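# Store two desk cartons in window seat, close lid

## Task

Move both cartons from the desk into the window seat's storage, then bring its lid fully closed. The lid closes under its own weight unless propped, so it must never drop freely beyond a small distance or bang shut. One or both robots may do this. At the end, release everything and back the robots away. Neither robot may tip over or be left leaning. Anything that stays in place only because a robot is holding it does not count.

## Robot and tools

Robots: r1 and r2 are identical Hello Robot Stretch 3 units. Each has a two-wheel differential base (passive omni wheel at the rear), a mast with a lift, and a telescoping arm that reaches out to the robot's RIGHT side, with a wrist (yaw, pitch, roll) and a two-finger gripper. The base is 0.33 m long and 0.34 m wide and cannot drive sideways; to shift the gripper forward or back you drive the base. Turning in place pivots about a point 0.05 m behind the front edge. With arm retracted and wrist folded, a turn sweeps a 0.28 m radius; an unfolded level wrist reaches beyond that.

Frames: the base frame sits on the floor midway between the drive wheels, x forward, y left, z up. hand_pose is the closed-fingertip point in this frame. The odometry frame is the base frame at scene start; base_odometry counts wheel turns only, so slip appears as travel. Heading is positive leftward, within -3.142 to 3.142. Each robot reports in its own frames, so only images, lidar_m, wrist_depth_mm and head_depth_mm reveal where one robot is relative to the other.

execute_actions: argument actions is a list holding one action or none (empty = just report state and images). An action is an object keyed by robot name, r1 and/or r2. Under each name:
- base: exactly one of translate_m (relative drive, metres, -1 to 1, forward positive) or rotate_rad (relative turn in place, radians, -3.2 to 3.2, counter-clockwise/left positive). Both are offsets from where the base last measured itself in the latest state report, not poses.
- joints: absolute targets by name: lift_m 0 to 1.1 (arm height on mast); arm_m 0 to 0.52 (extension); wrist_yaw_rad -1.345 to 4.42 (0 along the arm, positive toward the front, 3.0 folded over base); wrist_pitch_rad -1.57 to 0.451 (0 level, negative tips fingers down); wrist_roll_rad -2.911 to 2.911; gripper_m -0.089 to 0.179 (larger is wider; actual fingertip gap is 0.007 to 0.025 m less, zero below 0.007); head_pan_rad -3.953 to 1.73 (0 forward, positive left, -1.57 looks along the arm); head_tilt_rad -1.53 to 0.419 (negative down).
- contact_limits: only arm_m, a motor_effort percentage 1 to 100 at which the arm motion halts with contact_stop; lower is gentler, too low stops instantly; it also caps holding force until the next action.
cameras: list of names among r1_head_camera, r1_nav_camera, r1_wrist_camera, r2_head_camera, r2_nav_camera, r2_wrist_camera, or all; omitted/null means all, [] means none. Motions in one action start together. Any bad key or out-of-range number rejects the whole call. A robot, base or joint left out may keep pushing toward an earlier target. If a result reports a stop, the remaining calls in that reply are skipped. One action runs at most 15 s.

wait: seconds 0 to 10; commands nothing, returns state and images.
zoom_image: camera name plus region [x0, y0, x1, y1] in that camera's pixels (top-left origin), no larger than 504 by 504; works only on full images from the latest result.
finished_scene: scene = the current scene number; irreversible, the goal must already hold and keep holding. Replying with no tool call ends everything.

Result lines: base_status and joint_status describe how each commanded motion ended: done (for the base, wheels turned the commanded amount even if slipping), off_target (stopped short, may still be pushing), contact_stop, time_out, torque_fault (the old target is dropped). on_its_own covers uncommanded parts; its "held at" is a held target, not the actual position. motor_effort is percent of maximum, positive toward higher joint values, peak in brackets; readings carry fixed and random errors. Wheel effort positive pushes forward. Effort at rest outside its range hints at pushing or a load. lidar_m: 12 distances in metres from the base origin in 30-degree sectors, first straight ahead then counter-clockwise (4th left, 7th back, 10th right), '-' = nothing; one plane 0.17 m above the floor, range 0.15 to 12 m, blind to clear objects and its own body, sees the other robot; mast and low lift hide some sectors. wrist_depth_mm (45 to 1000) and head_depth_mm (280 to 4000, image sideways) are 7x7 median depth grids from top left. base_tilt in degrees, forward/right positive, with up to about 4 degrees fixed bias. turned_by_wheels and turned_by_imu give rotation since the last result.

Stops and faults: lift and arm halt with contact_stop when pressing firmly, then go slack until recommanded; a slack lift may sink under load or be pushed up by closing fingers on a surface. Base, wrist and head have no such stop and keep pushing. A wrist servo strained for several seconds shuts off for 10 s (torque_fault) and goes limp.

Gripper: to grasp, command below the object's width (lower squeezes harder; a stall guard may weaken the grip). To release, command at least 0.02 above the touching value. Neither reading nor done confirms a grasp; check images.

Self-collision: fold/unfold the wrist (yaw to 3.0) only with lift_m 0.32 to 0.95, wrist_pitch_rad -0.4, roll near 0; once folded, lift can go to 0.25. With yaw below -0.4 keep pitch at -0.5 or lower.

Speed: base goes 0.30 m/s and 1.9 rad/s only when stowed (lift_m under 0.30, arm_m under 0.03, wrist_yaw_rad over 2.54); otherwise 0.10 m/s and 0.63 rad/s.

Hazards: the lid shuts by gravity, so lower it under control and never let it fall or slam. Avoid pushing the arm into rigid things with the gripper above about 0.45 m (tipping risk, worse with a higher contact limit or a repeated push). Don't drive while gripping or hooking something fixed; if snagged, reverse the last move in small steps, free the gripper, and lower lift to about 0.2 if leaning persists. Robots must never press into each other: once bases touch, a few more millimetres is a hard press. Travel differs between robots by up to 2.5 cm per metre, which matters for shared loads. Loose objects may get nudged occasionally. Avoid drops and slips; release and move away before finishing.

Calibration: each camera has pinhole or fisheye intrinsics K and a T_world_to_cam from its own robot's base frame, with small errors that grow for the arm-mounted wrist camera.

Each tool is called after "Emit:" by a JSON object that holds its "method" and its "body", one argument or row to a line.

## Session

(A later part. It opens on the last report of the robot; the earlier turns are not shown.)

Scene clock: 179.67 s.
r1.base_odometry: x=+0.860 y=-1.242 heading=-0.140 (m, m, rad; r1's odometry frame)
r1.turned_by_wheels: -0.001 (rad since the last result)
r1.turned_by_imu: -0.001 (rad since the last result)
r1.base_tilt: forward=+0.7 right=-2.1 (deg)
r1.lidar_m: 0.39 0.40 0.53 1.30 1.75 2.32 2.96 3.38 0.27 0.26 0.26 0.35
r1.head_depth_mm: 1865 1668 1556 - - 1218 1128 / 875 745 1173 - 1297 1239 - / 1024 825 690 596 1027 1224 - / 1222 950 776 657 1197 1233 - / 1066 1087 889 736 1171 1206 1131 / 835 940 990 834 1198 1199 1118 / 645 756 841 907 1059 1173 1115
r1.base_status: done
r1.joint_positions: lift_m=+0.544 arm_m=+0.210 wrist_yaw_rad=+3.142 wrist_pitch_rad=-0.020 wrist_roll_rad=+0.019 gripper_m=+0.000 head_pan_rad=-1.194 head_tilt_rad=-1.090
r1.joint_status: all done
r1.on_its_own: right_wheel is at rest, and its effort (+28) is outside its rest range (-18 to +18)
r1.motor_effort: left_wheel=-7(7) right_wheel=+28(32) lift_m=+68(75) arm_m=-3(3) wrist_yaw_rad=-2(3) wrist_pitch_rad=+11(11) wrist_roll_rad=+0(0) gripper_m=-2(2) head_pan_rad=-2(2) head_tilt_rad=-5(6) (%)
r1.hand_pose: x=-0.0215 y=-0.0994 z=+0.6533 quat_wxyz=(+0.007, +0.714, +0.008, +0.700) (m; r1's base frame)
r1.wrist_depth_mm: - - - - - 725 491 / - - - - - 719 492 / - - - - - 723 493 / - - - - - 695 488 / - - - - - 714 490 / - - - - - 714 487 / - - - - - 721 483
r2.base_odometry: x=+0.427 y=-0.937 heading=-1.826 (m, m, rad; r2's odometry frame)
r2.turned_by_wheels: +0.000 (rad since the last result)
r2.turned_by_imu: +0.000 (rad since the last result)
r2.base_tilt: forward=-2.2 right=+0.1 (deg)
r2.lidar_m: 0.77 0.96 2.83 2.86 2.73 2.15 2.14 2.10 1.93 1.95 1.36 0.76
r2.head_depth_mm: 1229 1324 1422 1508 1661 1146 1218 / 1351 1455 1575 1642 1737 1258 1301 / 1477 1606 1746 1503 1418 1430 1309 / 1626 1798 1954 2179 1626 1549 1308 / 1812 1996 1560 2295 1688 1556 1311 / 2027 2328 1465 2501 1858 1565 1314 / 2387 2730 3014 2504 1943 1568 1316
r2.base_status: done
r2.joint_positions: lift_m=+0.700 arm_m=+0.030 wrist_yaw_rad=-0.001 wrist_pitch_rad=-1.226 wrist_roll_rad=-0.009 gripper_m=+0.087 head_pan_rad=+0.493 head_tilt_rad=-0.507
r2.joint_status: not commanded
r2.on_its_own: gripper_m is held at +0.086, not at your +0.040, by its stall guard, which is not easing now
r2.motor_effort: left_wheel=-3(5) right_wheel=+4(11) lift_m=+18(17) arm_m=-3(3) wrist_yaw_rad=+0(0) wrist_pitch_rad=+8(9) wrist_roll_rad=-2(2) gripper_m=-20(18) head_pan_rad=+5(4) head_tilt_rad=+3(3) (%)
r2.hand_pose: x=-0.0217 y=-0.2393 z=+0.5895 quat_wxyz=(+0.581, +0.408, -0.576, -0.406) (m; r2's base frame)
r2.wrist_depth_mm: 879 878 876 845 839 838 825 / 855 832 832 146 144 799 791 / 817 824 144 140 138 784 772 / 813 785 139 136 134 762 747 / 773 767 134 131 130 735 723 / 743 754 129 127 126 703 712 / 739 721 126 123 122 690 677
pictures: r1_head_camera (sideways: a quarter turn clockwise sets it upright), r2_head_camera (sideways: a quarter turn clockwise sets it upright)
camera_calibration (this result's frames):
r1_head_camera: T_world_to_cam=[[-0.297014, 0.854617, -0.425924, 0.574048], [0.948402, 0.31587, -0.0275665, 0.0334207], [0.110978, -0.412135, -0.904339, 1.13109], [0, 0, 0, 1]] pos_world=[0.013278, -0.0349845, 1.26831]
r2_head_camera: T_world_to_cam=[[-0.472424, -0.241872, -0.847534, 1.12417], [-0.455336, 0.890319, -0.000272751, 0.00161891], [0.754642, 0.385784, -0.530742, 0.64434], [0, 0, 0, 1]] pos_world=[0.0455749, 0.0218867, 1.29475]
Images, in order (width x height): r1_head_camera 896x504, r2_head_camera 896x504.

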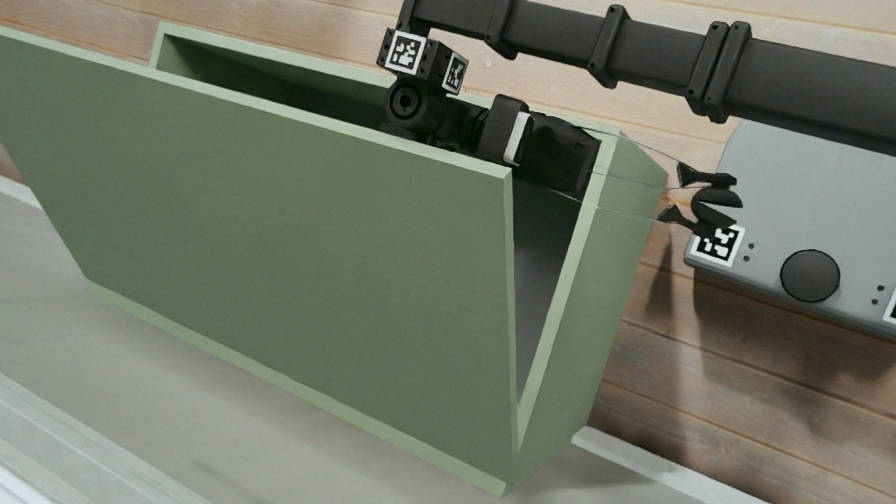

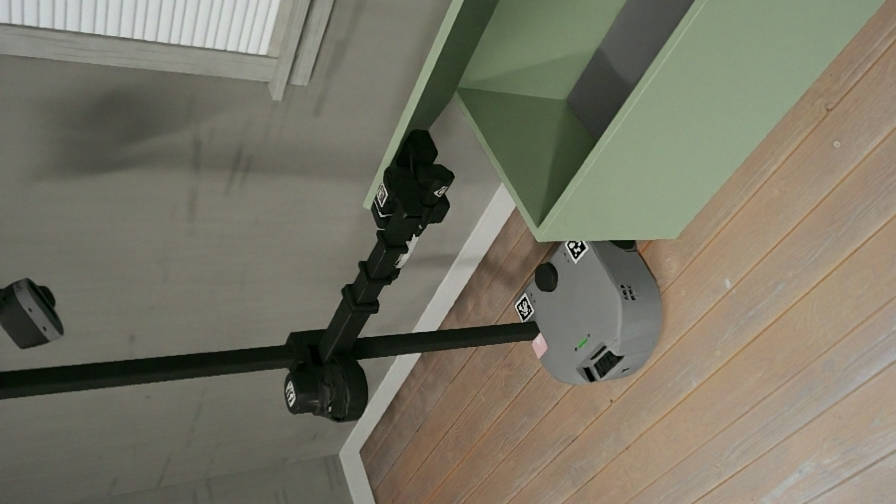

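Emit:
{"method": "execute_actions", "body": {
  "actions": [
    {"r1":{"base":{"translate_m":0.09},"joints":{"lift_m":0.58}},"r2":{"base":{"translate_m":0.33}}}
  ],
  "cameras": ["r1_head_camera"]
}}

Emit:
{"method": "execute_actions", "body": {
  "actions": [
    {"r1":{"base":{"translate_m":0.08},"joints":{"lift_m":0.6}},"r2":{"base":{"rotate_rad":1.16},"joints":{"head_pan_rad":-1.4,"head_tilt_rad":-0.9}}}
  ],
  "cameras": ["r1_head_camera","r2_head_camera","r2_nav_camera"]
}}

Scene clock: 189.43 s.
r1.base_odometry: x=+0.949 y=-1.254 heading=-0.141 (m, m, rad; r1's odometry frame)
r1.turned_by_wheels: -0.001 (rad since the last result)
r1.turned_by_imu: +0.000 (rad since the last result)
r1.base_tilt: forward=+0.8 right=-2.1 (deg)
r1.lidar_m: 0.30 0.31 0.40 0.99 1.76 2.33 3.05 3.46 0.26 0.25 0.26 0.31
r1.head_depth_mm: 754 1293 1372 1005 - - 1121 / 831 658 578 525 1112 1097 - / 1092 811 644 545 1019 1206 - / 1129 1053 790 632 1176 1231 - / 774 953 986 770 1091 1213 1135 / 618 635 821 895 1039 1187 1120 / 514 557 550 724 833 979 1087
r1.base_status: done
r1.joint_positions: lift_m=+0.579 arm_m=+0.210 wrist_yaw_rad=+3.143 wrist_pitch_rad=-0.020 wrist_roll_rad=+0.019 gripper_m=+0.000 head_pan_rad=-1.194 head_tilt_rad=-1.090
r1.joint_status: all done
r1.on_its_own: right_wheel is at rest, and its effort (+28) is outside its rest range (-18 to +18)
r1.motor_effort: left_wheel=-6(8) right_wheel=+28(33) lift_m=+64(75) arm_m=-3(3) wrist_yaw_rad=-3(3) wrist_pitch_rad=+11(11) wrist_roll_rad=+0(0) gripper_m=-3(3) head_pan_rad=-3(2) head_tilt_rad=-5(5) (%)
r1.hand_pose: x=-0.0216 y=-0.0994 z=+0.6885 quat_wxyz=(+0.007, +0.714, +0.008, +0.700) (m; r1's base frame)
r1.wrist_depth_mm: - - - - - 563 384 / - - - - - 570 382 / - - - - - 571 380 / - - - - - 564 383 / - - - - 962 557 382 / - - - - 927 567 382 / - - - - - 570 382
r2.base_odometry: x=+0.344 y=-1.256 heading=-1.826 (m, m, rad; r2's odometry frame)
r2.turned_by_wheels: +0.000 (rad since the last result)
r2.turned_by_imu: +0.000 (rad since the last result)
r2.base_tilt: forward=-2.1 right=+0.1 (deg)
r2.lidar_m: 0.46 0.57 2.46 2.73 3.05 2.42 2.47 2.23 2.05 1.57 1.03 0.45
r2.head_depth_mm: 930 994 1065 1152 1091 1359 1237 / 1001 1084 1161 1229 1398 1457 1239 / 1104 1202 1313 1049 1410 1438 998 / 1222 1340 1481 1030 1790 1242 1190 / 1351 1515 1704 1834 1924 1373 1316 / 1516 1692 1266 2108 1812 1445 1316 / 1652 2033 1246 2421 1937 1565 1318
r2.base_status: done
r2.joint_positions: lift_m=+0.700 arm_m=+0.030 wrist_yaw_rad=-0.001 wrist_pitch_rad=-1.226 wrist_roll_rad=-0.009 gripper_m=+0.087 head_pan_rad=+0.493 head_tilt_rad=-0.507
r2.joint_status: not commanded
r2.on_its_own: gripper_m is held at +0.086, not at your +0.040, by its stall guard, which is not easing now
r2.motor_effort: left_wheel=-4(4) right_wheel=+4(11) lift_m=+17(17) arm_m=-3(3) wrist_yaw_rad=+0(1) wrist_pitch_rad=+8(8) wrist_roll_rad=-2(2) gripper_m=-19(18) head_pan_rad=+5(3) head_tilt_rad=+3(3) (%)
r2.hand_pose: x=-0.0217 y=-0.2393 z=+0.5895 quat_wxyz=(+0.581, +0.408, -0.576, -0.406) (m; r2's base frame)
r2.wrist_depth_mm: 809 869 856 858 831 824 826 / 849 850 832 146 143 798 801 / 830 815 144 140 139 776 767 / 737 796 139 135 134 756 756 / 491 689 133 131 130 734 718 / 517 643 129 127 126 704 708 / 548 722 125 123 122 686 690
pictures: r1_head_camera (sideways: a quarter turn clockwise sets it upright)
camera_calibration (this result's frames):
r1_head_camera: T_world_to_cam=[[-0.297014, 0.854617, -0.425925, 0.574048], [0.948402, 0.31587, -0.0275665, 0.0334207], [0.110978, -0.412135, -0.904339, 1.13109], [0, 0, 0, 1]] pos_world=[0.013278, -0.0349845, 1.26831]
Images, in order (width x height): r1_head_camera 896x504.

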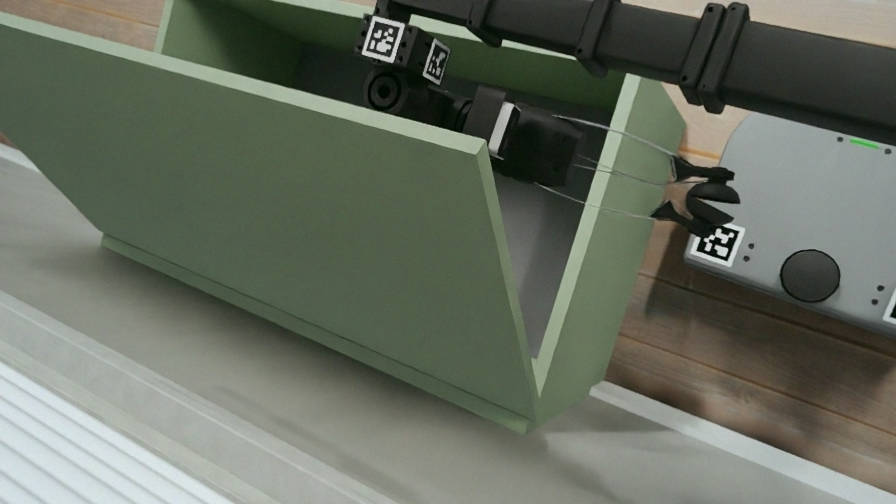

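Scene clock: 192.23 s.
r1.base_odometry: x=+1.028 y=-1.266 heading=-0.142 (m, m, rad; r1's odometry frame)
r1.turned_by_wheels: -0.001 (rad since the last result)
r1.turned_by_imu: +0.000 (rad since the last result)
r1.base_tilt: forward=+0.9 right=-2.2 (deg)
r1.lidar_m: 0.22 0.22 0.30 0.73 1.76 2.33 3.51 3.51 0.26 0.25 0.26 0.23
r1.head_depth_mm: 708 1301 1480 1337 - - 1122 / 814 595 514 888 1230 1123 - / 1159 860 614 512 1234 1166 - / 680 1004 912 646 1153 1234 - / 573 587 825 887 981 1209 1132 / 449 504 522 696 839 1059 1106 / 369 393 438 493 602 706 855
r1.base_status: done
r1.joint_positions: lift_m=+0.599 arm_m=+0.210 wrist_yaw_rad=+3.143 wrist_pitch_rad=-0.020 wrist_roll_rad=+0.019 gripper_m=+0.000 head_pan_rad=-1.194 head_tilt_rad=-1.090
r1.joint_status: all done
r1.on_its_own: right_wheel is at rest, and its effort (+23) is outside its rest range (-18 to +18)
r1.motor_effort: left_wheel=-5(7) right_wheel=+23(32) lift_m=+60(69) arm_m=-3(3) wrist_yaw_rad=-3(3) wrist_pitch_rad=+11(11) wrist_roll_rad=-1(0) gripper_m=-1(2) head_pan_rad=-2(1) head_tilt_rad=-7(7) (%)
r1.hand_pose: x=-0.0216 y=-0.0994 z=+0.7086 quat_wxyz=(+0.007, +0.714, +0.008, +0.700) (m; r1's base frame)
r1.wrist_depth_mm: - - - - 777 430 289 / - - - - 779 424 292 / - - - - 771 422 290 / - - - - 780 420 291 / - - - - 742 423 289 / - - - - 693 423 289 / - - - - 877 420 288
r2.base_odometry: x=+0.344 y=-1.256 heading=-0.666 (m, m, rad; r2's odometry frame)
r2.turned_by_wheels: +1.160 (rad since the last result)
r2.turned_by_imu: +1.175 (rad since the last result)
r2.base_tilt: forward=-2.2 right=+0.1 (deg)
r2.lidar_m: 2.70 2.80 2.94 2.42 2.46 2.15 2.05 1.37 0.98 0.45 0.47 0.63
r2.head_depth_mm: 849 990 1184 1454 1407 - - / 850 839 1170 1437 1428 - 1120 / 868 813 1116 1429 1297 - 1122 / 880 833 1148 1460 1089 1171 1138 / 887 846 1183 1470 1132 1234 1136 / 895 866 1221 1475 1111 1242 1132 / 904 841 1280 1486 1141 1264 1134
r2.base_status: done
r2.joint_positions: lift_m=+0.700 arm_m=+0.030 wrist_yaw_rad=-0.001 wrist_pitch_rad=-1.226 wrist_roll_rad=-0.009 gripper_m=+0.087 head_pan_rad=-1.393 head_tilt_rad=-0.889
r2.joint_status: all done
r2.on_its_own: gripper_m is held at +0.086, not at your +0.040, by its stall guard, which is not easing now
r2.motor_effort: left_wheel=-3(9) right_wheel=+3(9) lift_m=+17(18) arm_m=-3(3) wrist_yaw_rad=+1(0) wrist_pitch_rad=+8(9) wrist_roll_rad=-2(2) gripper_m=-19(18) head_pan_rad=-2(43) head_tilt_rad=-4(17) (%)
r2.hand_pose: x=-0.0217 y=-0.2393 z=+0.5895 quat_wxyz=(+0.581, +0.408, -0.576, -0.406) (m; r2's base frame)
r2.wrist_depth_mm: 808 795 801 780 857 841 832 / 441 430 390 146 143 807 815 / 670 643 144 141 139 763 775 / 799 782 139 136 134 753 740 / 767 771 134 132 130 742 714 / 756 754 129 127 126 704 711 / 731 710 125 123 122 694 689
pictures: r1_head_camera (sideways: a quarter turn clockwise sets it upright), r2_head_camera (sideways: a quarter turn clockwise sets it upright), r2_nav_camera (sideways: a quarter turn counterclockwise sets it upright)
camera_calibration (this result's frames):
r1_head_camera: T_world_to_cam=[[-0.297014, 0.854617, -0.425924, 0.574048], [0.948402, 0.31587, -0.0275665, 0.0334207], [0.110978, -0.412135, -0.904339, 1.13109], [0, 0, 0, 1]] pos_world=[0.013278, -0.0349845, 1.26831]
r2_head_camera: T_world_to_cam=[[-0.132669, 0.79728, -0.58885, 0.784955], [0.987318, 0.158568, -0.00774967, 0.00255079], [0.0871939, -0.58241, -0.808205, 1.0093], [0, 0, 0, 1]] pos_world=[0.0136156, -0.0384056, 1.27796]
r2_nav_camera: T_world_to_cam=[[0.110634, -0.741842, 0.661385, -0.818369], [-0.984622, -0.172343, -0.0286054, 0.0978582], [0.135206, -0.64805, -0.749501, 0.931936], [0, 0, 0, 1]] pos_world=[0.060889, 0.0137054, 1.24254]
Images, in order (width x height): r1_head_camera 896x504, r2_head_camera 896x504, r2_nav_camera 672x504.

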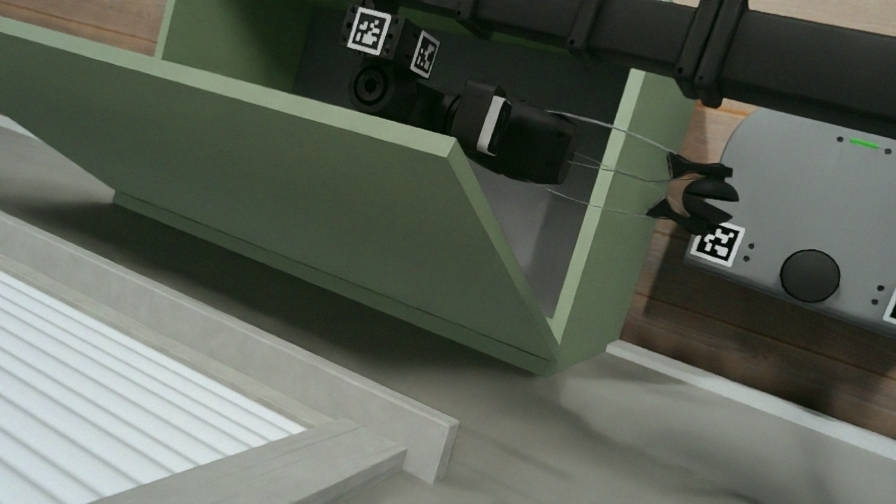

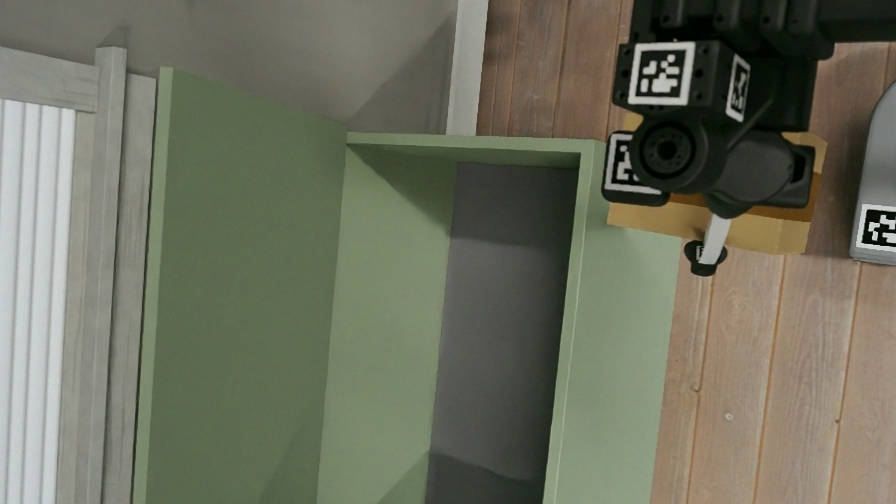

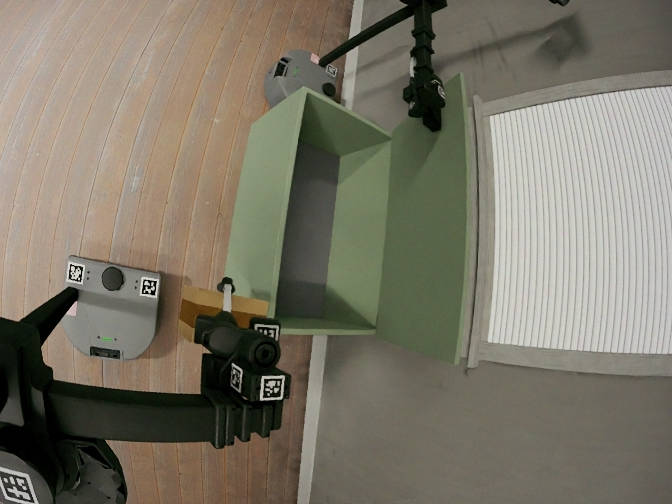

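Emit:
{"method": "execute_actions", "body": {
  "actions": [
    {"r2":{"base":{"translate_m":0.13},"joints":{"arm_m":0.42,"lift_m":0.67}}}
  ],
  "cameras": []
}}

Emit:
{"method": "execute_actions", "body": {
  "actions": [
    {"r2":{"joints":{"lift_m":0.3}},"r1":{"joints":{"head_pan_rad":-1.8,"head_tilt_rad":-0.8}}}
  ],
  "cameras": ["r1_head_camera","r2_head_camera"]
}}

Scene clock: 202.50 s.
r1.base_odometry: x=+1.028 y=-1.266 heading=-0.142 (m, m, rad; r1's odometry frame)
r1.turned_by_wheels: +0.000 (rad since the last result)
r1.turned_by_imu: +0.001 (rad since the last result)
r1.base_tilt: forward=+0.9 right=-2.1 (deg)
r1.lidar_m: 0.22 0.22 0.30 0.73 1.76 2.33 3.51 3.52 0.26 0.25 0.25 0.23
r1.head_depth_mm: 707 987 1476 1336 - - 1125 / 815 595 513 890 1237 1121 - / 1159 862 615 512 1234 1166 - / 679 1005 910 644 1155 1232 - / 572 586 824 884 981 1201 1132 / 448 504 522 695 840 1057 1105 / 368 394 438 493 600 705 857
r1.base_status: not commanded
r1.joint_positions: lift_m=+0.599 arm_m=+0.210 wrist_yaw_rad=+3.143 wrist_pitch_rad=-0.020 wrist_roll_rad=+0.019 gripper_m=+0.000 head_pan_rad=-1.194 head_tilt_rad=-1.090
r1.joint_status: not commanded
r1.on_its_own: right_wheel is at rest, and its effort (+23) is outside its rest range (-18 to +18)
r1.motor_effort: left_wheel=-5(5) right_wheel=+23(23) lift_m=+59(60) arm_m=-3(3) wrist_yaw_rad=-3(3) wrist_pitch_rad=+12(11) wrist_roll_rad=+0(0) gripper_m=-1(2) head_pan_rad=-1(2) head_tilt_rad=-6(5) (%)
r1.hand_pose: x=-0.0216 y=-0.0994 z=+0.7086 quat_wxyz=(+0.007, +0.714, +0.008, +0.700) (m; r1's base frame)
r1.wrist_depth_mm: - - - - 785 422 294 / - - - - 788 428 292 / - - - - 774 425 293 / - - - - 780 424 292 / - - - - 733 420 292 / - - - - 687 423 292 / - - - - 866 417 291
r2.base_odometry: x=+0.446 y=-1.336 heading=-0.667 (m, m, rad; r2's odometry frame)
r2.turned_by_wheels: +0.000 (rad since the last result)
r2.turned_by_imu: +0.000 (rad since the last result)
r2.base_tilt: forward=-2.2 right=+0.1 (deg)
r2.lidar_m: 2.57 2.66 2.95 2.40 2.90 2.27 2.18 1.37 0.47 0.45 0.46 0.62
r2.head_depth_mm: 845 803 - - - - - / 855 794 - 1269 1157 1211 1145 / 863 810 1052 893 1333 1221 1148 / 876 824 1148 1463 1082 1216 1150 / 881 841 1178 1462 1114 1239 1133 / 891 860 1211 1472 1113 1239 1138 / 901 844 1245 1460 1133 1260 1136
r2.base_status: done
r2.joint_positions: lift_m=+0.670 arm_m=+0.420 wrist_yaw_rad=-0.001 wrist_pitch_rad=-1.226 wrist_roll_rad=-0.009 gripper_m=+0.087 head_pan_rad=-1.393 head_tilt_rad=-0.889
r2.joint_status: all done
r2.on_its_own: gripper_m is held at +0.086, not at your +0.040, by its stall guard, which is not easing now
r2.motor_effort: left_wheel=-4(4) right_wheel=+3(9) lift_m=+17(16) arm_m=+4(6) wrist_yaw_rad=+1(0) wrist_pitch_rad=+8(9) wrist_roll_rad=-2(2) gripper_m=-19(19) head_pan_rad=-3(3) head_tilt_rad=-4(4) (%)
r2.hand_pose: x=-0.0217 y=-0.6284 z=+0.5595 quat_wxyz=(+0.581, +0.409, -0.576, -0.406) (m; r2's base frame)
r2.wrist_depth_mm: 469 461 453 442 438 423 455 / 628 600 530 146 143 369 590 / 717 710 143 140 139 364 736 / 700 690 139 136 134 363 719 / 675 673 133 131 130 331 702 / 656 669 129 127 126 679 673 / 579 493 125 123 122 299 654
pictures: none
No camera images: the call's "cameras" was empty. Leave "cameras" out to get every camera's image.

Scene clock: 206.70 s.
r1.base_odometry: x=+1.028 y=-1.266 heading=-0.142 (m, m, rad; r1's odometry frame)
r1.turned_by_wheels: +0.000 (rad since the last result)
r1.turned_by_imu: +0.000 (rad since the last result)
r1.base_tilt: forward=+0.8 right=-2.1 (deg)
r1.lidar_m: 0.22 0.22 0.30 0.73 1.76 2.33 3.52 3.52 0.26 0.25 0.26 0.23
r1.head_depth_mm: 3208 2627 1937 1567 1498 1314 1169 / 3159 2644 1981 1534 1495 1308 1197 / 3024 2634 1980 1706 1497 - 1044 / 2990 2602 1980 1431 1362 1245 970 / 2921 2612 2088 1335 - - 943 / 2817 2589 2082 1345 497 500 1099 / 2725 951 749 691 653 618 672
r1.base_status: not commanded
r1.joint_positions: lift_m=+0.599 arm_m=+0.210 wrist_yaw_rad=+3.143 wrist_pitch_rad=-0.020 wrist_roll_rad=+0.019 gripper_m=+0.000 head_pan_rad=-1.793 head_tilt_rad=-0.804
r1.joint_status: all done
r1.on_its_own: right_wheel is at rest, and its effort (+23) is outside its rest range (-18 to +18)
r1.motor_effort: left_wheel=-5(5) right_wheel=+23(23) lift_m=+59(59) arm_m=-2(2) wrist_yaw_rad=-2(3) wrist_pitch_rad=+11(11) wrist_roll_rad=-1(0) gripper_m=-2(2) head_pan_rad=-3(30) head_tilt_rad=+2(26) (%)
r1.hand_pose: x=-0.0216 y=-0.0994 z=+0.7086 quat_wxyz=(+0.007, +0.714, +0.008, +0.700) (m; r1's base frame)
r1.wrist_depth_mm: - - - - 780 427 292 / - - - - 766 429 291 / - - - - 802 424 294 / - - - - 761 418 288 / - - - - 732 420 291 / - - - - 698 425 291 / - - - - 862 423 292
r2.base_odometry: x=+0.446 y=-1.336 heading=-0.667 (m, m, rad; r2's odometry frame)
r2.turned_by_wheels: +0.000 (rad since the last result)
r2.turned_by_imu: +0.000 (rad since the last result)
r2.base_tilt: forward=-2.1 right=+0.2 (deg)
r2.lidar_m: 2.58 2.66 2.94 2.40 2.91 2.27 2.18 1.37 0.47 0.45 0.47 0.62
r2.head_depth_mm: 845 810 1120 1362 1360 1261 1134 / 854 832 1074 1357 1015 1220 1145 / 867 811 1107 1438 1048 1216 1146 / 875 824 1143 1465 1077 1222 1147 / 882 840 1176 1463 1125 1236 1134 / 892 858 1211 1473 1108 1243 1136 / 903 843 1249 1449 1139 1252 1137
r2.base_status: not commanded
r2.joint_positions: lift_m=+0.300 arm_m=+0.420 wrist_yaw_rad=-0.001 wrist_pitch_rad=-1.226 wrist_roll_rad=-0.009 gripper_m=+0.087 head_pan_rad=-1.393 head_tilt_rad=-0.889
r2.joint_status: all done
r2.on_its_own: gripper_m is held at +0.086, not at your +0.040, by its stall guard, which is not easing now
r2.motor_effort: left_wheel=-3(3) right_wheel=+3(4) lift_m=+17(18) arm_m=+4(4) wrist_yaw_rad=+0(1) wrist_pitch_rad=+8(9) wrist_roll_rad=-2(2) gripper_m=-19(18) head_pan_rad=-3(3) head_tilt_rad=-3(3) (%)
r2.hand_pose: x=-0.0217 y=-0.6284 z=+0.1895 quat_wxyz=(+0.581, +0.409, -0.576, -0.406) (m; r2's base frame)
r2.wrist_depth_mm: 339 337 331 328 324 314 203 / 328 323 317 146 144 288 200 / 318 313 144 141 139 287 200 / 307 305 139 136 134 284 199 / 295 297 134 131 130 265 199 / 290 289 129 127 126 245 197 / 283 278 125 123 122 264 188
pictures: r1_head_camera (sideways: a quarter turn clockwise sets it upright), r2_head_camera (sideways: a quarter turn clockwise sets it upright)
camera_calibration (this result's frames):
r1_head_camera: T_world_to_cam=[[0.201432, 0.720263, -0.663812, 0.880915], [0.960325, -0.278669, -0.0109594, 0.0117346], [-0.192877, -0.635268, -0.747819, 0.929486], [0, 0, 0, 1]] pos_world=[-0.00943645, -0.0407484, 1.27998]
r2_head_camera: T_world_to_cam=[[-0.132478, 0.79736, -0.588784, 0.784868], [0.987357, 0.158321, -0.00775118, 0.00255252], [0.0870366, -0.582367, -0.808253, 1.00936], [0, 0, 0, 1]] pos_world=[0.0136056, -0.0384055, 1.27796]
Images, in order (width x height): r1_head_camera 896x504, r2_head_camera 896x504.

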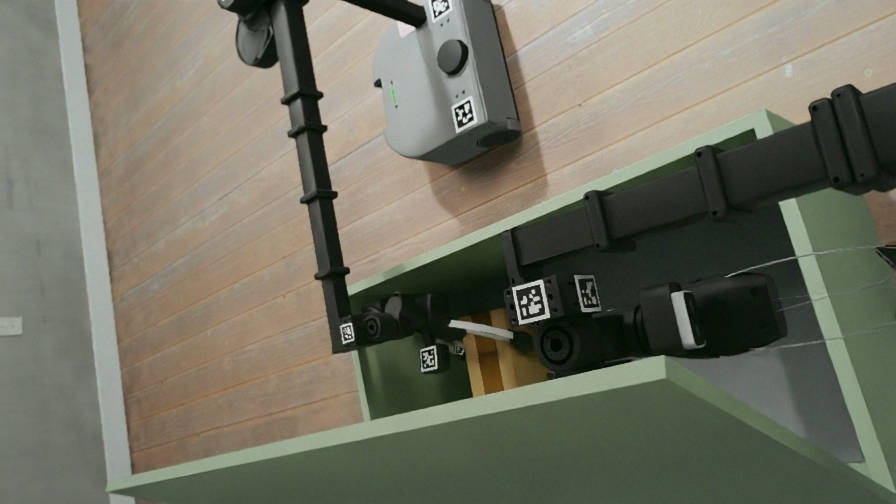

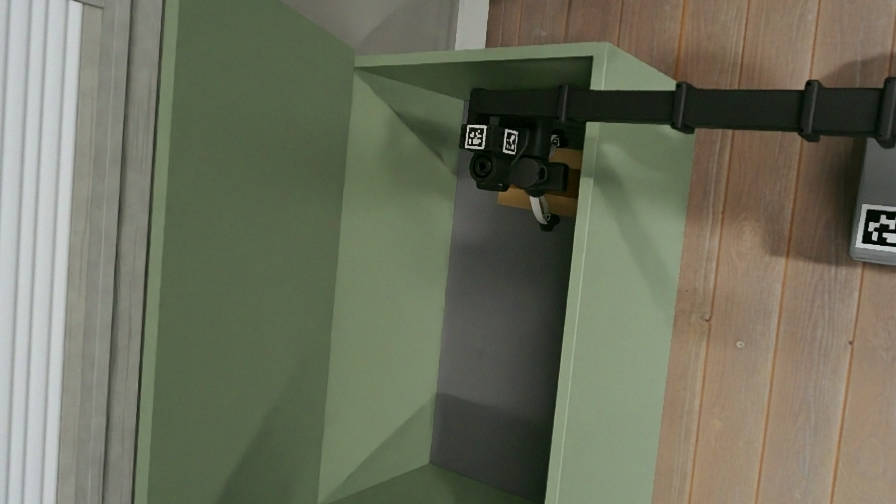

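4.2 cm gap remains.

Emit:
{"method": "execute_actions", "body": {
  "actions": [
    {"r2":{"joints":{"lift_m":0.262}}}
  ],
  "cameras": []
}}

Emit:
{"method": "execute_actions", "body": {
  "actions": [
    {"r2":{"joints":{"gripper_m":0.175}}}
  ],
  "cameras": []
}}

Emit:
{"method": "execute_actions", "body": {
  "actions": [
    {"r2":{"joints":{"lift_m":0.57}}}
  ],
  "cameras": ["r2_head_camera"]
}}

Scene clock: 212.60 s.
r1.base_odometry: x=+1.028 y=-1.266 heading=-0.142 (m, m, rad; r1's odometry frame)
r1.turned_by_wheels: +0.000 (rad since the last result)
r1.turned_by_imu: +0.000 (rad since the last result)
r1.base_tilt: forward=+0.8 right=-2.2 (deg)
r1.lidar_m: 0.22 0.22 0.30 0.73 1.76 2.33 3.52 3.51 0.26 0.25 0.25 0.23
r1.head_depth_mm: 3229 2641 1419 1572 1506 1318 1174 / 3162 2609 1981 1538 1500 1310 1193 / 3060 2619 1981 1701 1497 - 1043 / 2967 2619 2091 1426 1370 1244 967 / 2903 2605 2082 1385 - - 943 / 2815 2598 2068 1383 498 500 1105 / 2729 958 748 694 652 617 671
r1.base_status: not commanded
r1.joint_positions: lift_m=+0.599 arm_m=+0.210 wrist_yaw_rad=+3.143 wrist_pitch_rad=-0.020 wrist_roll_rad=+0.019 gripper_m=+0.000 head_pan_rad=-1.793 head_tilt_rad=-0.804
r1.joint_status: not commanded
r1.on_its_own: right_wheel is at rest, and its effort (+23) is outside its rest range (-18 to +18)
r1.motor_effort: left_wheel=-5(5) right_wheel=+23(23) lift_m=+60(60) arm_m=-3(3) wrist_yaw_rad=-2(2) wrist_pitch_rad=+11(11) wrist_roll_rad=+0(0) gripper_m=-2(3) head_pan_rad=-2(3) head_tilt_rad=+3(1) (%)
r1.hand_pose: x=-0.0216 y=-0.0994 z=+0.7086 quat_wxyz=(+0.007, +0.714, +0.008, +0.700) (m; r1's base frame)
r1.wrist_depth_mm: - - - - 787 425 291 / - - - - 773 424 291 / - - - - 788 424 292 / - - - - 758 424 293 / - - - - 737 421 292 / - - - - 710 421 290 / - - - - 877 419 289
r2.base_odometry: x=+0.446 y=-1.336 heading=-0.667 (m, m, rad; r2's odometry frame)
r2.turned_by_wheels: +0.000 (rad since the last result)
r2.turned_by_imu: +0.000 (rad since the last result)
r2.base_tilt: forward=-2.2 right=+0.2 (deg)
r2.lidar_m: 2.57 2.65 2.95 2.40 2.90 2.28 2.18 1.37 0.47 0.45 0.46 0.62
r2.head_depth_mm: 845 813 1129 1364 1358 1256 1135 / 856 827 1082 1362 1030 1206 1131 / 866 811 1107 1435 1041 1214 1152 / 875 823 1145 1462 1078 1221 1149 / 885 841 1177 1459 1114 1240 1138 / 892 864 1206 1468 1108 1237 1133 / 902 844 1246 1462 1137 1263 1131
r2.base_status: not commanded
r2.joint_positions: lift_m=+0.262 arm_m=+0.420 wrist_yaw_rad=-0.001 wrist_pitch_rad=-1.226 wrist_roll_rad=-0.009 gripper_m=+0.087 head_pan_rad=-1.393 head_tilt_rad=-0.889
r2.joint_status: all done
r2.on_its_own: gripper_m is held at +0.086, not at your +0.040, by its stall guard, which is not easing now
r2.motor_effort: left_wheel=-4(4) right_wheel=+3(3) lift_m=+17(17) arm_m=+4(4) wrist_yaw_rad=+1(0) wrist_pitch_rad=+8(8) wrist_roll_rad=-2(2) gripper_m=-19(19) head_pan_rad=-4(4) head_tilt_rad=-4(4) (%)
r2.hand_pose: x=-0.0217 y=-0.6284 z=+0.1515 quat_wxyz=(+0.581, +0.409, -0.576, -0.406) (m; r2's base frame)
r2.wrist_depth_mm: 298 293 289 287 282 276 202 / 286 283 275 146 143 268 202 / 277 273 144 141 139 261 199 / 266 266 138 136 134 253 199 / 260 256 134 131 130 246 198 / 252 252 129 127 126 238 196 / 247 243 125 123 122 230 187
pictures: none
No camera images: the call's "cameras" was empty. Leave "cameras" out to get every camera's image.

Scene clock: 213.97 s.
r1.base_odometry: x=+1.028 y=-1.266 heading=-0.142 (m, m, rad; r1's odometry frame)
r1.turned_by_wheels: +0.000 (rad since the last result)
r1.turned_by_imu: +0.000 (rad since the last result)
r1.base_tilt: forward=+0.8 right=-2.2 (deg)
r1.lidar_m: 0.22 0.22 0.30 0.73 1.76 2.33 3.52 3.52 0.26 0.25 0.26 0.23
r1.head_depth_mm: 3208 2619 1421 1561 1503 1309 1168 / 3171 2643 1984 1538 1501 1311 1195 / 3054 2628 1980 1702 1493 - 1045 / 3020 2603 2092 1428 1362 1243 967 / 2900 2591 2075 1393 - - 942 / 2821 2549 2073 1384 498 501 1102 / 2740 957 747 692 651 618 671
r1.base_status: not commanded
r1.joint_positions: lift_m=+0.599 arm_m=+0.210 wrist_yaw_rad=+3.143 wrist_pitch_rad=-0.020 wrist_roll_rad=+0.019 gripper_m=+0.000 head_pan_rad=-1.793 head_tilt_rad=-0.804
r1.joint_status: not commanded
r1.on_its_own: right_wheel is at rest, and its effort (+23) is outside its rest range (-18 to +18)
r1.motor_effort: left_wheel=-5(5) right_wheel=+23(23) lift_m=+60(60) arm_m=-3(3) wrist_yaw_rad=-3(2) wrist_pitch_rad=+11(11) wrist_roll_rad=+0(0) gripper_m=-2(2) head_pan_rad=-3(3) head_tilt_rad=+2(3) (%)
r1.hand_pose: x=-0.0216 y=-0.0994 z=+0.7086 quat_wxyz=(+0.007, +0.714, +0.008, +0.700) (m; r1's base frame)
r1.wrist_depth_mm: - - - - 782 431 291 / - - - - 782 423 292 / - - - - 782 424 290 / - - - - 772 423 290 / - - - - 746 423 292 / - - - - 700 422 290 / - - - - 871 422 289
r2.base_odometry: x=+0.446 y=-1.336 heading=-0.667 (m, m, rad; r2's odometry frame)
r2.turned_by_wheels: +0.000 (rad since the last result)
r2.turned_by_imu: +0.000 (rad since the last result)
r2.base_tilt: forward=-2.2 right=+0.1 (deg)
r2.lidar_m: 2.58 2.65 2.95 2.40 2.91 2.27 2.18 1.37 0.47 0.45 0.46 0.62
r2.head_depth_mm: 845 810 1123 1359 1354 1253 1132 / 854 827 1084 1369 1030 1202 1136 / 865 811 1113 1435 1046 1220 1151 / 876 822 1138 1462 1081 1218 1154 / 885 842 1174 1468 1123 1233 1136 / 893 859 1213 1473 1110 1245 1134 / 904 842 1252 1455 1130 1258 1134
r2.base_status: not commanded
r2.joint_positions: lift_m=+0.262 arm_m=+0.420 wrist_yaw_rad=-0.001 wrist_pitch_rad=-1.209 wrist_roll_rad=-0.009 gripper_m=+0.175 head_pan_rad=-1.393 head_tilt_rad=-0.889
r2.joint_status: all done
r2.motor_effort: left_wheel=-3(2) right_wheel=+3(4) lift_m=+17(17) arm_m=+4(4) wrist_yaw_rad=+0(0) wrist_pitch_rad=+3(9) wrist_roll_rad=-2(2) gripper_m=+0(83) head_pan_rad=-3(3) head_tilt_rad=-4(4) (%)
r2.hand_pose: x=-0.0217 y=-0.6327 z=+0.1526 quat_wxyz=(+0.584, +0.403, -0.579, -0.401) (m; r2's base frame)
r2.wrist_depth_mm: 302 298 295 292 289 283 202 / 290 289 283 282 277 275 201 / 279 280 150 147 146 263 200 / 273 268 144 142 139 255 199 / 263 261 139 136 136 248 197 / 256 251 134 133 131 239 179 / 244 244 129 128 128 233 -
pictures: none
No camera images: the call's "cameras" was empty. Leave "cameras" out to get every camera's image.

Scene clock: 217.60 s.
r1.base_odometry: x=+1.028 y=-1.266 heading=-0.142 (m, m, rad; r1's odometry frame)
r1.turned_by_wheels: +0.000 (rad since the last result)
r1.turned_by_imu: +0.000 (rad since the last result)
r1.base_tilt: forward=+0.7 right=-1.9 (deg)
r1.lidar_m: 0.22 0.22 0.30 0.73 1.76 2.34 3.51 3.50 0.26 0.25 0.25 0.23
r1.head_depth_mm: 3213 2380 2099 1566 1502 1308 1166 / 3152 2457 2105 1538 1496 1314 1197 / 3043 2459 2092 1708 1489 - 1043 / 3044 2430 2079 1428 1354 1244 968 / 2927 2519 1068 1496 - - 945 / 2845 2574 2026 1381 497 501 1103 / 2752 954 747 692 652 617 671
r1.base_status: not commanded
r1.joint_positions: lift_m=+0.599 arm_m=+0.210 wrist_yaw_rad=+3.143 wrist_pitch_rad=-0.020 wrist_roll_rad=+0.019 gripper_m=+0.000 head_pan_rad=-1.793 head_tilt_rad=-0.804
r1.joint_status: not commanded
r1.on_its_own: right_wheel is at rest, and its effort (+23) is outside its rest range (-18 to +18)
r1.motor_effort: left_wheel=-5(5) right_wheel=+23(23) lift_m=+60(60) arm_m=-3(2) wrist_yaw_rad=-2(3) wrist_pitch_rad=+11(11) wrist_roll_rad=+0(0) gripper_m=-1(2) head_pan_rad=-1(3) head_tilt_rad=+2(2) (%)
r1.hand_pose: x=-0.0216 y=-0.0994 z=+0.7086 quat_wxyz=(+0.007, +0.714, +0.008, +0.700) (m; r1's base frame)
r1.wrist_depth_mm: - - - - 776 422 291 / - - - - 789 425 295 / - - - - 804 427 293 / - - - - 756 424 291 / - - - - 743 417 290 / - - - - 686 421 286 / - - - - 855 423 292
r2.base_odometry: x=+0.446 y=-1.336 heading=-0.667 (m, m, rad; r2's odometry frame)
r2.turned_by_wheels: +0.000 (rad since the last result)
r2.turned_by_imu: +0.000 (rad since the last result)
r2.base_tilt: forward=-2.2 right=+0.0 (deg)
r2.lidar_m: 2.58 2.66 2.95 2.40 2.91 2.27 2.18 1.37 0.47 0.45 0.46 0.62
r2.head_depth_mm: 844 811 1002 1419 1411 - - / 856 830 968 1446 1292 1201 1152 / 866 812 1076 1454 1206 1219 1153 / 875 826 1140 1457 1084 1222 1149 / 881 842 1177 1460 1121 1235 1135 / 889 857 1211 1465 1108 1233 1136 / 901 842 1247 1451 1131 1255 1137
r2.base_status: not commanded
r2.joint_positions: lift_m=+0.570 arm_m=+0.420 wrist_yaw_rad=-0.001 wrist_pitch_rad=-1.208 wrist_roll_rad=-0.009 gripper_m=+0.175 head_pan_rad=-1.393 head_tilt_rad=-0.889
r2.joint_status: all done
r2.motor_effort: left_wheel=-3(3) right_wheel=+3(3) lift_m=+24(24) arm_m=+4(5) wrist_yaw_rad=+0(0) wrist_pitch_rad=+3(3) wrist_roll_rad=-2(2) gripper_m=+0(1) head_pan_rad=-3(5) head_tilt_rad=-4(3) (%)
r2.hand_pose: x=-0.0217 y=-0.6330 z=+0.4603 quat_wxyz=(+0.584, +0.403, -0.579, -0.400) (m; r2's base frame)
r2.wrist_depth_mm: 452 442 438 433 426 314 422 / 588 585 569 564 523 312 512 / 630 621 610 595 590 309 640 / 600 590 586 578 569 306 234 / 581 577 564 438 548 317 234 / 564 550 545 428 534 343 571 / 516 530 526 529 516 325 -
pictures: r2_head_camera (sideways: a quarter turn clockwise sets it upright)
camera_calibration (this result's frames):
r2_head_camera: T_world_to_cam=[[-0.13248, 0.797371, -0.588769, 0.784849], [0.987357, 0.158322, -0.00775152, 0.00255296], [0.0870342, -0.582352, -0.808264, 1.00938], [0, 0, 0, 1]] pos_world=[0.0136055, -0.0384051, 1.27796]
Images, in order (width x height): r2_head_camera 896x504.

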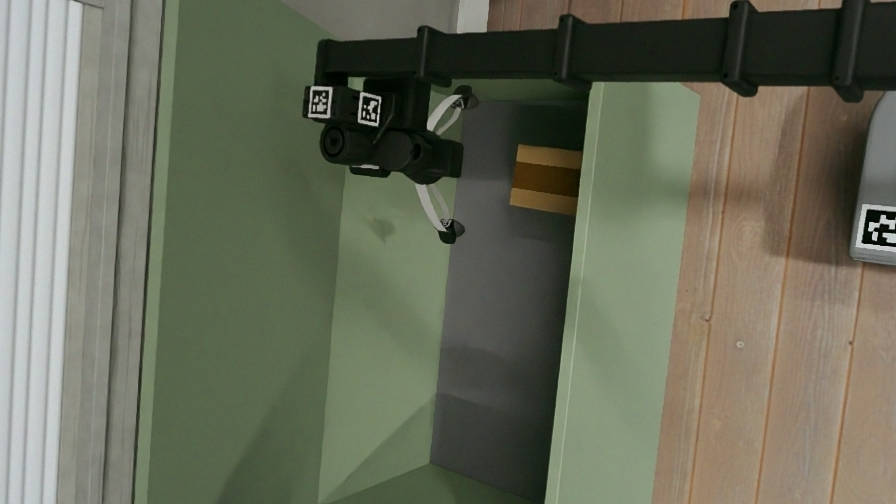

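Emit:
{"method": "execute_actions", "body": {
  "actions": [
    {"r2":{"joints":{"arm_m":0.2,"lift_m":0.62}}}
  ],
  "cameras": []
}}

Emit:
{"method": "execute_actions", "body": {
  "actions": [
    {"r2":{"base":{"rotate_rad":1.37},"joints":{"arm_m":0.05,"head_pan_rad":0,"head_tilt_rad":-0.5}}}
  ],
  "cameras": []
}}

Emit:
{"method": "execute_actions", "body": {
  "actions": [
    {"r2":{"base":{"translate_m":1.0},"joints":{"lift_m":1.02}}}
  ],
  "cameras": ["r2_head_camera"]
}}

Scene clock: 228.27 s.
r1.base_odometry: x=+1.028 y=-1.266 heading=-0.142 (m, m, rad; r1's odometry frame)
r1.turned_by_wheels: +0.000 (rad since the last result)
r1.turned_by_imu: +0.001 (rad since the last result)
r1.base_tilt: forward=+0.8 right=-2.1 (deg)
r1.lidar_m: 0.22 0.22 0.30 0.73 1.77 2.33 3.52 3.52 0.26 0.25 0.26 0.23
r1.head_depth_mm: 3176 2537 2096 1569 1505 1319 1167 / 3130 2522 2101 1542 1501 1311 1193 / 3050 1015 1988 1702 1491 - 1044 / 2999 2622 2019 1406 1360 1240 967 / 2924 2601 2082 1491 - - 943 / 2810 2586 2087 1390 497 500 1099 / 2727 956 749 691 653 617 672
r1.base_status: not commanded
r1.joint_positions: lift_m=+0.599 arm_m=+0.210 wrist_yaw_rad=+3.143 wrist_pitch_rad=-0.020 wrist_roll_rad=+0.019 gripper_m=+0.000 head_pan_rad=-1.793 head_tilt_rad=-0.804
r1.joint_status: not commanded
r1.on_its_own: right_wheel is at rest, and its effort (+23) is outside its rest range (-18 to +18)
r1.motor_effort: left_wheel=-5(5) right_wheel=+23(23) lift_m=+60(60) arm_m=-3(3) wrist_yaw_rad=-3(3) wrist_pitch_rad=+11(11) wrist_roll_rad=+0(0) gripper_m=-1(4) head_pan_rad=-1(2) head_tilt_rad=+2(2) (%)
r1.hand_pose: x=-0.0216 y=-0.0994 z=+0.7086 quat_wxyz=(+0.007, +0.714, +0.008, +0.700) (m; r1's base frame)
r1.wrist_depth_mm: - - - - 762 424 288 / - - - - 791 433 291 / - - - - 760 427 292 / - - - - 774 425 293 / - - - - 766 427 290 / - - - - 691 419 288 / - - - - 859 418 287
r2.base_odometry: x=+0.446 y=-1.336 heading=-0.667 (m, m, rad; r2's odometry frame)
r2.turned_by_wheels: +0.000 (rad since the last result)
r2.turned_by_imu: +0.000 (rad since the last result)
r2.base_tilt: forward=-2.1 right=+0.1 (deg)
r2.lidar_m: 2.58 2.66 2.94 2.40 2.91 2.27 2.18 1.38 0.47 0.45 0.46 0.62
r2.head_depth_mm: 844 811 1120 1355 - - - / 851 826 1078 1359 980 1211 1148 / 863 811 1106 1435 1055 1216 1154 / 878 823 1136 1457 1102 1218 1151 / 883 841 1168 1464 1117 1238 1133 / 892 857 1206 1472 1110 1237 1134 / 901 843 1243 1455 1130 1263 1138
r2.base_status: not commanded
r2.joint_positions: lift_m=+0.620 arm_m=+0.200 wrist_yaw_rad=-0.001 wrist_pitch_rad=-1.207 wrist_roll_rad=-0.009 gripper_m=+0.175 head_pan_rad=-1.393 head_tilt_rad=-0.889
r2.joint_status: all done
r2.motor_effort: left_wheel=-3(2) right_wheel=+3(4) lift_m=+23(23) arm_m=-3(2) wrist_yaw_rad=+1(0) wrist_pitch_rad=+2(2) wrist_roll_rad=-2(2) gripper_m=+1(0) head_pan_rad=-2(3) head_tilt_rad=-3(4) (%)
r2.hand_pose: x=-0.0217 y=-0.4139 z=+0.5103 quat_wxyz=(+0.585, +0.403, -0.579, -0.400) (m; r2's base frame)
r2.wrist_depth_mm: 695 718 714 692 683 350 736 / 689 679 678 688 605 348 736 / 672 667 658 534 643 318 697 / 301 650 634 518 519 275 669 / 670 577 670 655 627 651 650 / 675 664 665 651 644 628 634 / 645 637 641 632 621 606 -
pictures: none
No camera images: the call's "cameras" was empty. Leave "cameras" out to get every camera's image.

Scene clock: 231.40 s.
r1.base_odometry: x=+1.028 y=-1.266 heading=-0.142 (m, m, rad; r1's odometry frame)
r1.turned_by_wheels: +0.000 (rad since the last result)
r1.turned_by_imu: +0.000 (rad since the last result)
r1.base_tilt: forward=+0.9 right=-2.0 (deg)
r1.lidar_m: 0.22 0.22 0.30 0.73 1.76 2.34 3.52 3.52 0.26 0.25 0.25 0.23
r1.head_depth_mm: 1039 1162 2046 1607 1474 1313 1171 / 3016 2433 2035 1532 1449 1315 1196 / 3068 2581 2106 1636 1493 - 1037 / 2999 2585 2078 1428 1366 1240 967 / 2919 2592 2083 1499 - - 941 / 2864 2582 2083 1389 497 501 1100 / 2736 960 747 691 652 617 672
r1.base_status: not commanded
r1.joint_positions: lift_m=+0.599 arm_m=+0.210 wrist_yaw_rad=+3.143 wrist_pitch_rad=-0.020 wrist_roll_rad=+0.019 gripper_m=+0.000 head_pan_rad=-1.793 head_tilt_rad=-0.804
r1.joint_status: not commanded
r1.on_its_own: right_wheel is at rest, and its effort (+23) is outside its rest range (-18 to +18)
r1.motor_effort: left_wheel=-5(5) right_wheel=+23(23) lift_m=+60(59) arm_m=-3(3) wrist_yaw_rad=-3(3) wrist_pitch_rad=+11(11) wrist_roll_rad=+0(0) gripper_m=-3(3) head_pan_rad=-3(3) head_tilt_rad=+3(2) (%)
r1.hand_pose: x=-0.0216 y=-0.0994 z=+0.7086 quat_wxyz=(+0.007, +0.714, +0.008, +0.700) (m; r1's base frame)
r1.wrist_depth_mm: - - - - 781 425 294 / - - - - 768 426 289 / - - - - 789 423 289 / - - - - 771 425 289 / - - - - 732 420 290 / - - - - 685 420 289 / - - - - 878 415 287
r2.base_odometry: x=+0.446 y=-1.336 heading=+0.703 (m, m, rad; r2's odometry frame)
r2.turned_by_wheels: +1.370 (rad since the last result)
r2.turned_by_imu: +1.388 (rad since the last result)
r2.base_tilt: forward=-2.1 right=+0.0 (deg)
r2.lidar_m: 2.40 2.51 2.47 2.18 1.78 1.07 0.45 0.45 0.53 2.01 2.58 3.05
r2.head_depth_mm: 2724 2999 3217 2471 1898 1543 1299 / 2663 2903 3116 2471 1904 1548 1310 / 2603 2871 3090 2468 1908 1556 1305 / 2568 2731 3047 2500 1918 1561 1314 / 2472 2608 2918 2485 1913 1563 1308 / 2415 2546 2871 2480 1922 1564 1318 / 2368 2501 2805 2503 1933 1573 1318
r2.base_status: done
r2.joint_positions: lift_m=+0.620 arm_m=+0.050 wrist_yaw_rad=-0.001 wrist_pitch_rad=-1.207 wrist_roll_rad=-0.009 gripper_m=+0.175 head_pan_rad=-0.007 head_tilt_rad=-0.507
r2.joint_status: all done
r2.motor_effort: left_wheel=-3(9) right_wheel=+4(8) lift_m=+24(23) arm_m=-3(3) wrist_yaw_rad=+0(1) wrist_pitch_rad=+3(3) wrist_roll_rad=-2(2) gripper_m=+0(1) head_pan_rad=+3(43) head_tilt_rad=+2(15) (%)
r2.hand_pose: x=-0.0217 y=-0.2639 z=+0.5103 quat_wxyz=(+0.585, +0.403, -0.579, -0.400) (m; r2's base frame)
r2.wrist_depth_mm: 812 796 779 757 774 585 407 / 778 766 763 752 735 608 418 / 749 737 717 731 707 635 431 / 727 709 690 684 691 666 445 / 687 695 674 664 664 659 460 / 667 659 654 659 638 638 439 / 647 644 634 - - 614 -
pictures: none
No camera images: the call's "cameras" was empty. Leave "cameras" out to get every camera's image.

Scene clock: 242.33 s.
r1.base_odometry: x=+1.028 y=-1.266 heading=-0.142 (m, m, rad; r1's odometry frame)
r1.turned_by_wheels: +0.000 (rad since the last result)
r1.turned_by_imu: +0.001 (rad since the last result)
r1.base_tilt: forward=+0.8 right=-2.0 (deg)
r1.lidar_m: 0.22 0.22 0.30 0.73 1.76 2.32 3.53 1.78 0.26 0.25 0.25 0.23
r1.head_depth_mm: 3196 2637 2110 1755 1503 1311 1171 / 3142 2631 2099 1748 1503 1312 1192 / 3036 2617 2109 1740 1499 - 1045 / 2992 2596 2084 1435 1359 1243 969 / 2894 2597 2075 1500 - - 942 / 2849 2581 2082 1392 497 501 1101 / 2749 957 745 692 652 618 672
r1.base_status: not commanded
r1.joint_positions: lift_m=+0.599 arm_m=+0.210 wrist_yaw_rad=+3.143 wrist_pitch_rad=-0.020 wrist_roll_rad=+0.019 gripper_m=+0.000 head_pan_rad=-1.793 head_tilt_rad=-0.804
r1.joint_status: not commanded
r1.on_its_own: right_wheel is at rest, and its effort (+22) is outside its rest range (-18 to +18)
r1.motor_effort: left_wheel=-5(5) right_wheel=+22(23) lift_m=+60(61) arm_m=-3(2) wrist_yaw_rad=-3(3) wrist_pitch_rad=+11(11) wrist_roll_rad=+0(0) gripper_m=-3(2) head_pan_rad=-2(2) head_tilt_rad=+2(2) (%)
r1.hand_pose: x=-0.0216 y=-0.0994 z=+0.7086 quat_wxyz=(+0.007, +0.714, +0.008, +0.700) (m; r1's base frame)
r1.wrist_depth_mm: - - - - 788 420 288 / - - - - 795 427 292 / - - - - 777 418 290 / - - - - 783 427 292 / - - - - 722 419 288 / - - - - 689 417 288 / - - - - 864 409 287
r2.base_odometry: x=+1.209 y=-0.690 heading=+0.703 (m, m, rad; r2's odometry frame)
r2.turned_by_wheels: +0.000 (rad since the last result)
r2.turned_by_imu: +0.003 (rad since the last result)
r2.base_tilt: forward=-2.2 right=+0.1 (deg)
r2.lidar_m: 1.41 1.86 1.75 2.40 2.41 2.16 1.42 1.42 2.26 2.35 2.36 2.07
r2.head_depth_mm: 1741 1920 2151 2327 1889 1548 1301 / 1730 1897 2097 2278 1904 1542 1305 / 1690 1840 2035 2237 1914 1560 1305 / 1639 1794 1958 2202 1917 1562 1308 / 1599 1742 1569 1612 1852 1563 1323 / 1570 1697 1577 2086 1922 1567 1314 / 1528 1662 1588 1271 1950 1565 1321
r2.base_status: done
r2.joint_positions: lift_m=+1.020 arm_m=+0.050 wrist_yaw_rad=-0.001 wrist_pitch_rad=-1.207 wrist_roll_rad=-0.009 gripper_m=+0.175 head_pan_rad=-0.007 head_tilt_rad=-0.507
r2.joint_status: all done
r2.motor_effort: left_wheel=-4(6) right_wheel=+3(9) lift_m=+23(22) arm_m=-3(3) wrist_yaw_rad=+0(1) wrist_pitch_rad=+2(2) wrist_roll_rad=-2(2) gripper_m=+0(0) head_pan_rad=+4(3) head_tilt_rad=+3(2) (%)
r2.hand_pose: x=-0.0217 y=-0.2639 z=+0.9103 quat_wxyz=(+0.585, +0.403, -0.579, -0.400) (m; r2's base frame)
r2.wrist_depth_mm: - - - - - - - / - - - - - - - / - - - - - - - / - - - - - - - / - - - - - - - / - - - - - - - / - - - - 953 962 -
pictures: r2_head_camera (sideways: a quarter turn clockwise sets it upright)
camera_calibration (this result's frames):
r2_head_camera: T_world_to_cam=[[-0.530628, 0.0142114, -0.847485, 1.12446], [0.0272108, 0.99963, -0.000274581, -0.00132226], [0.847168, -0.0232064, -0.530819, 0.643875], [0, 0, 0, 1]] pos_world=[0.0512349, 0.000283736, 1.29474]
Images, in order (width x height): r2_head_camera 896x504.

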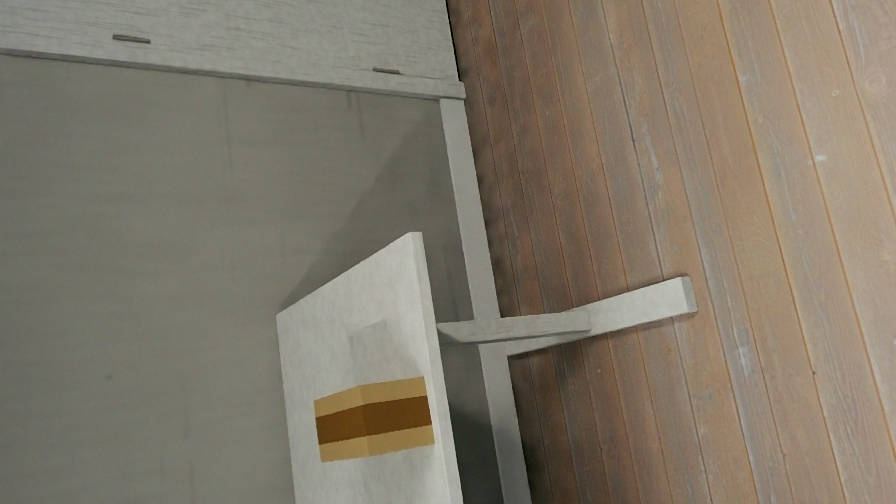

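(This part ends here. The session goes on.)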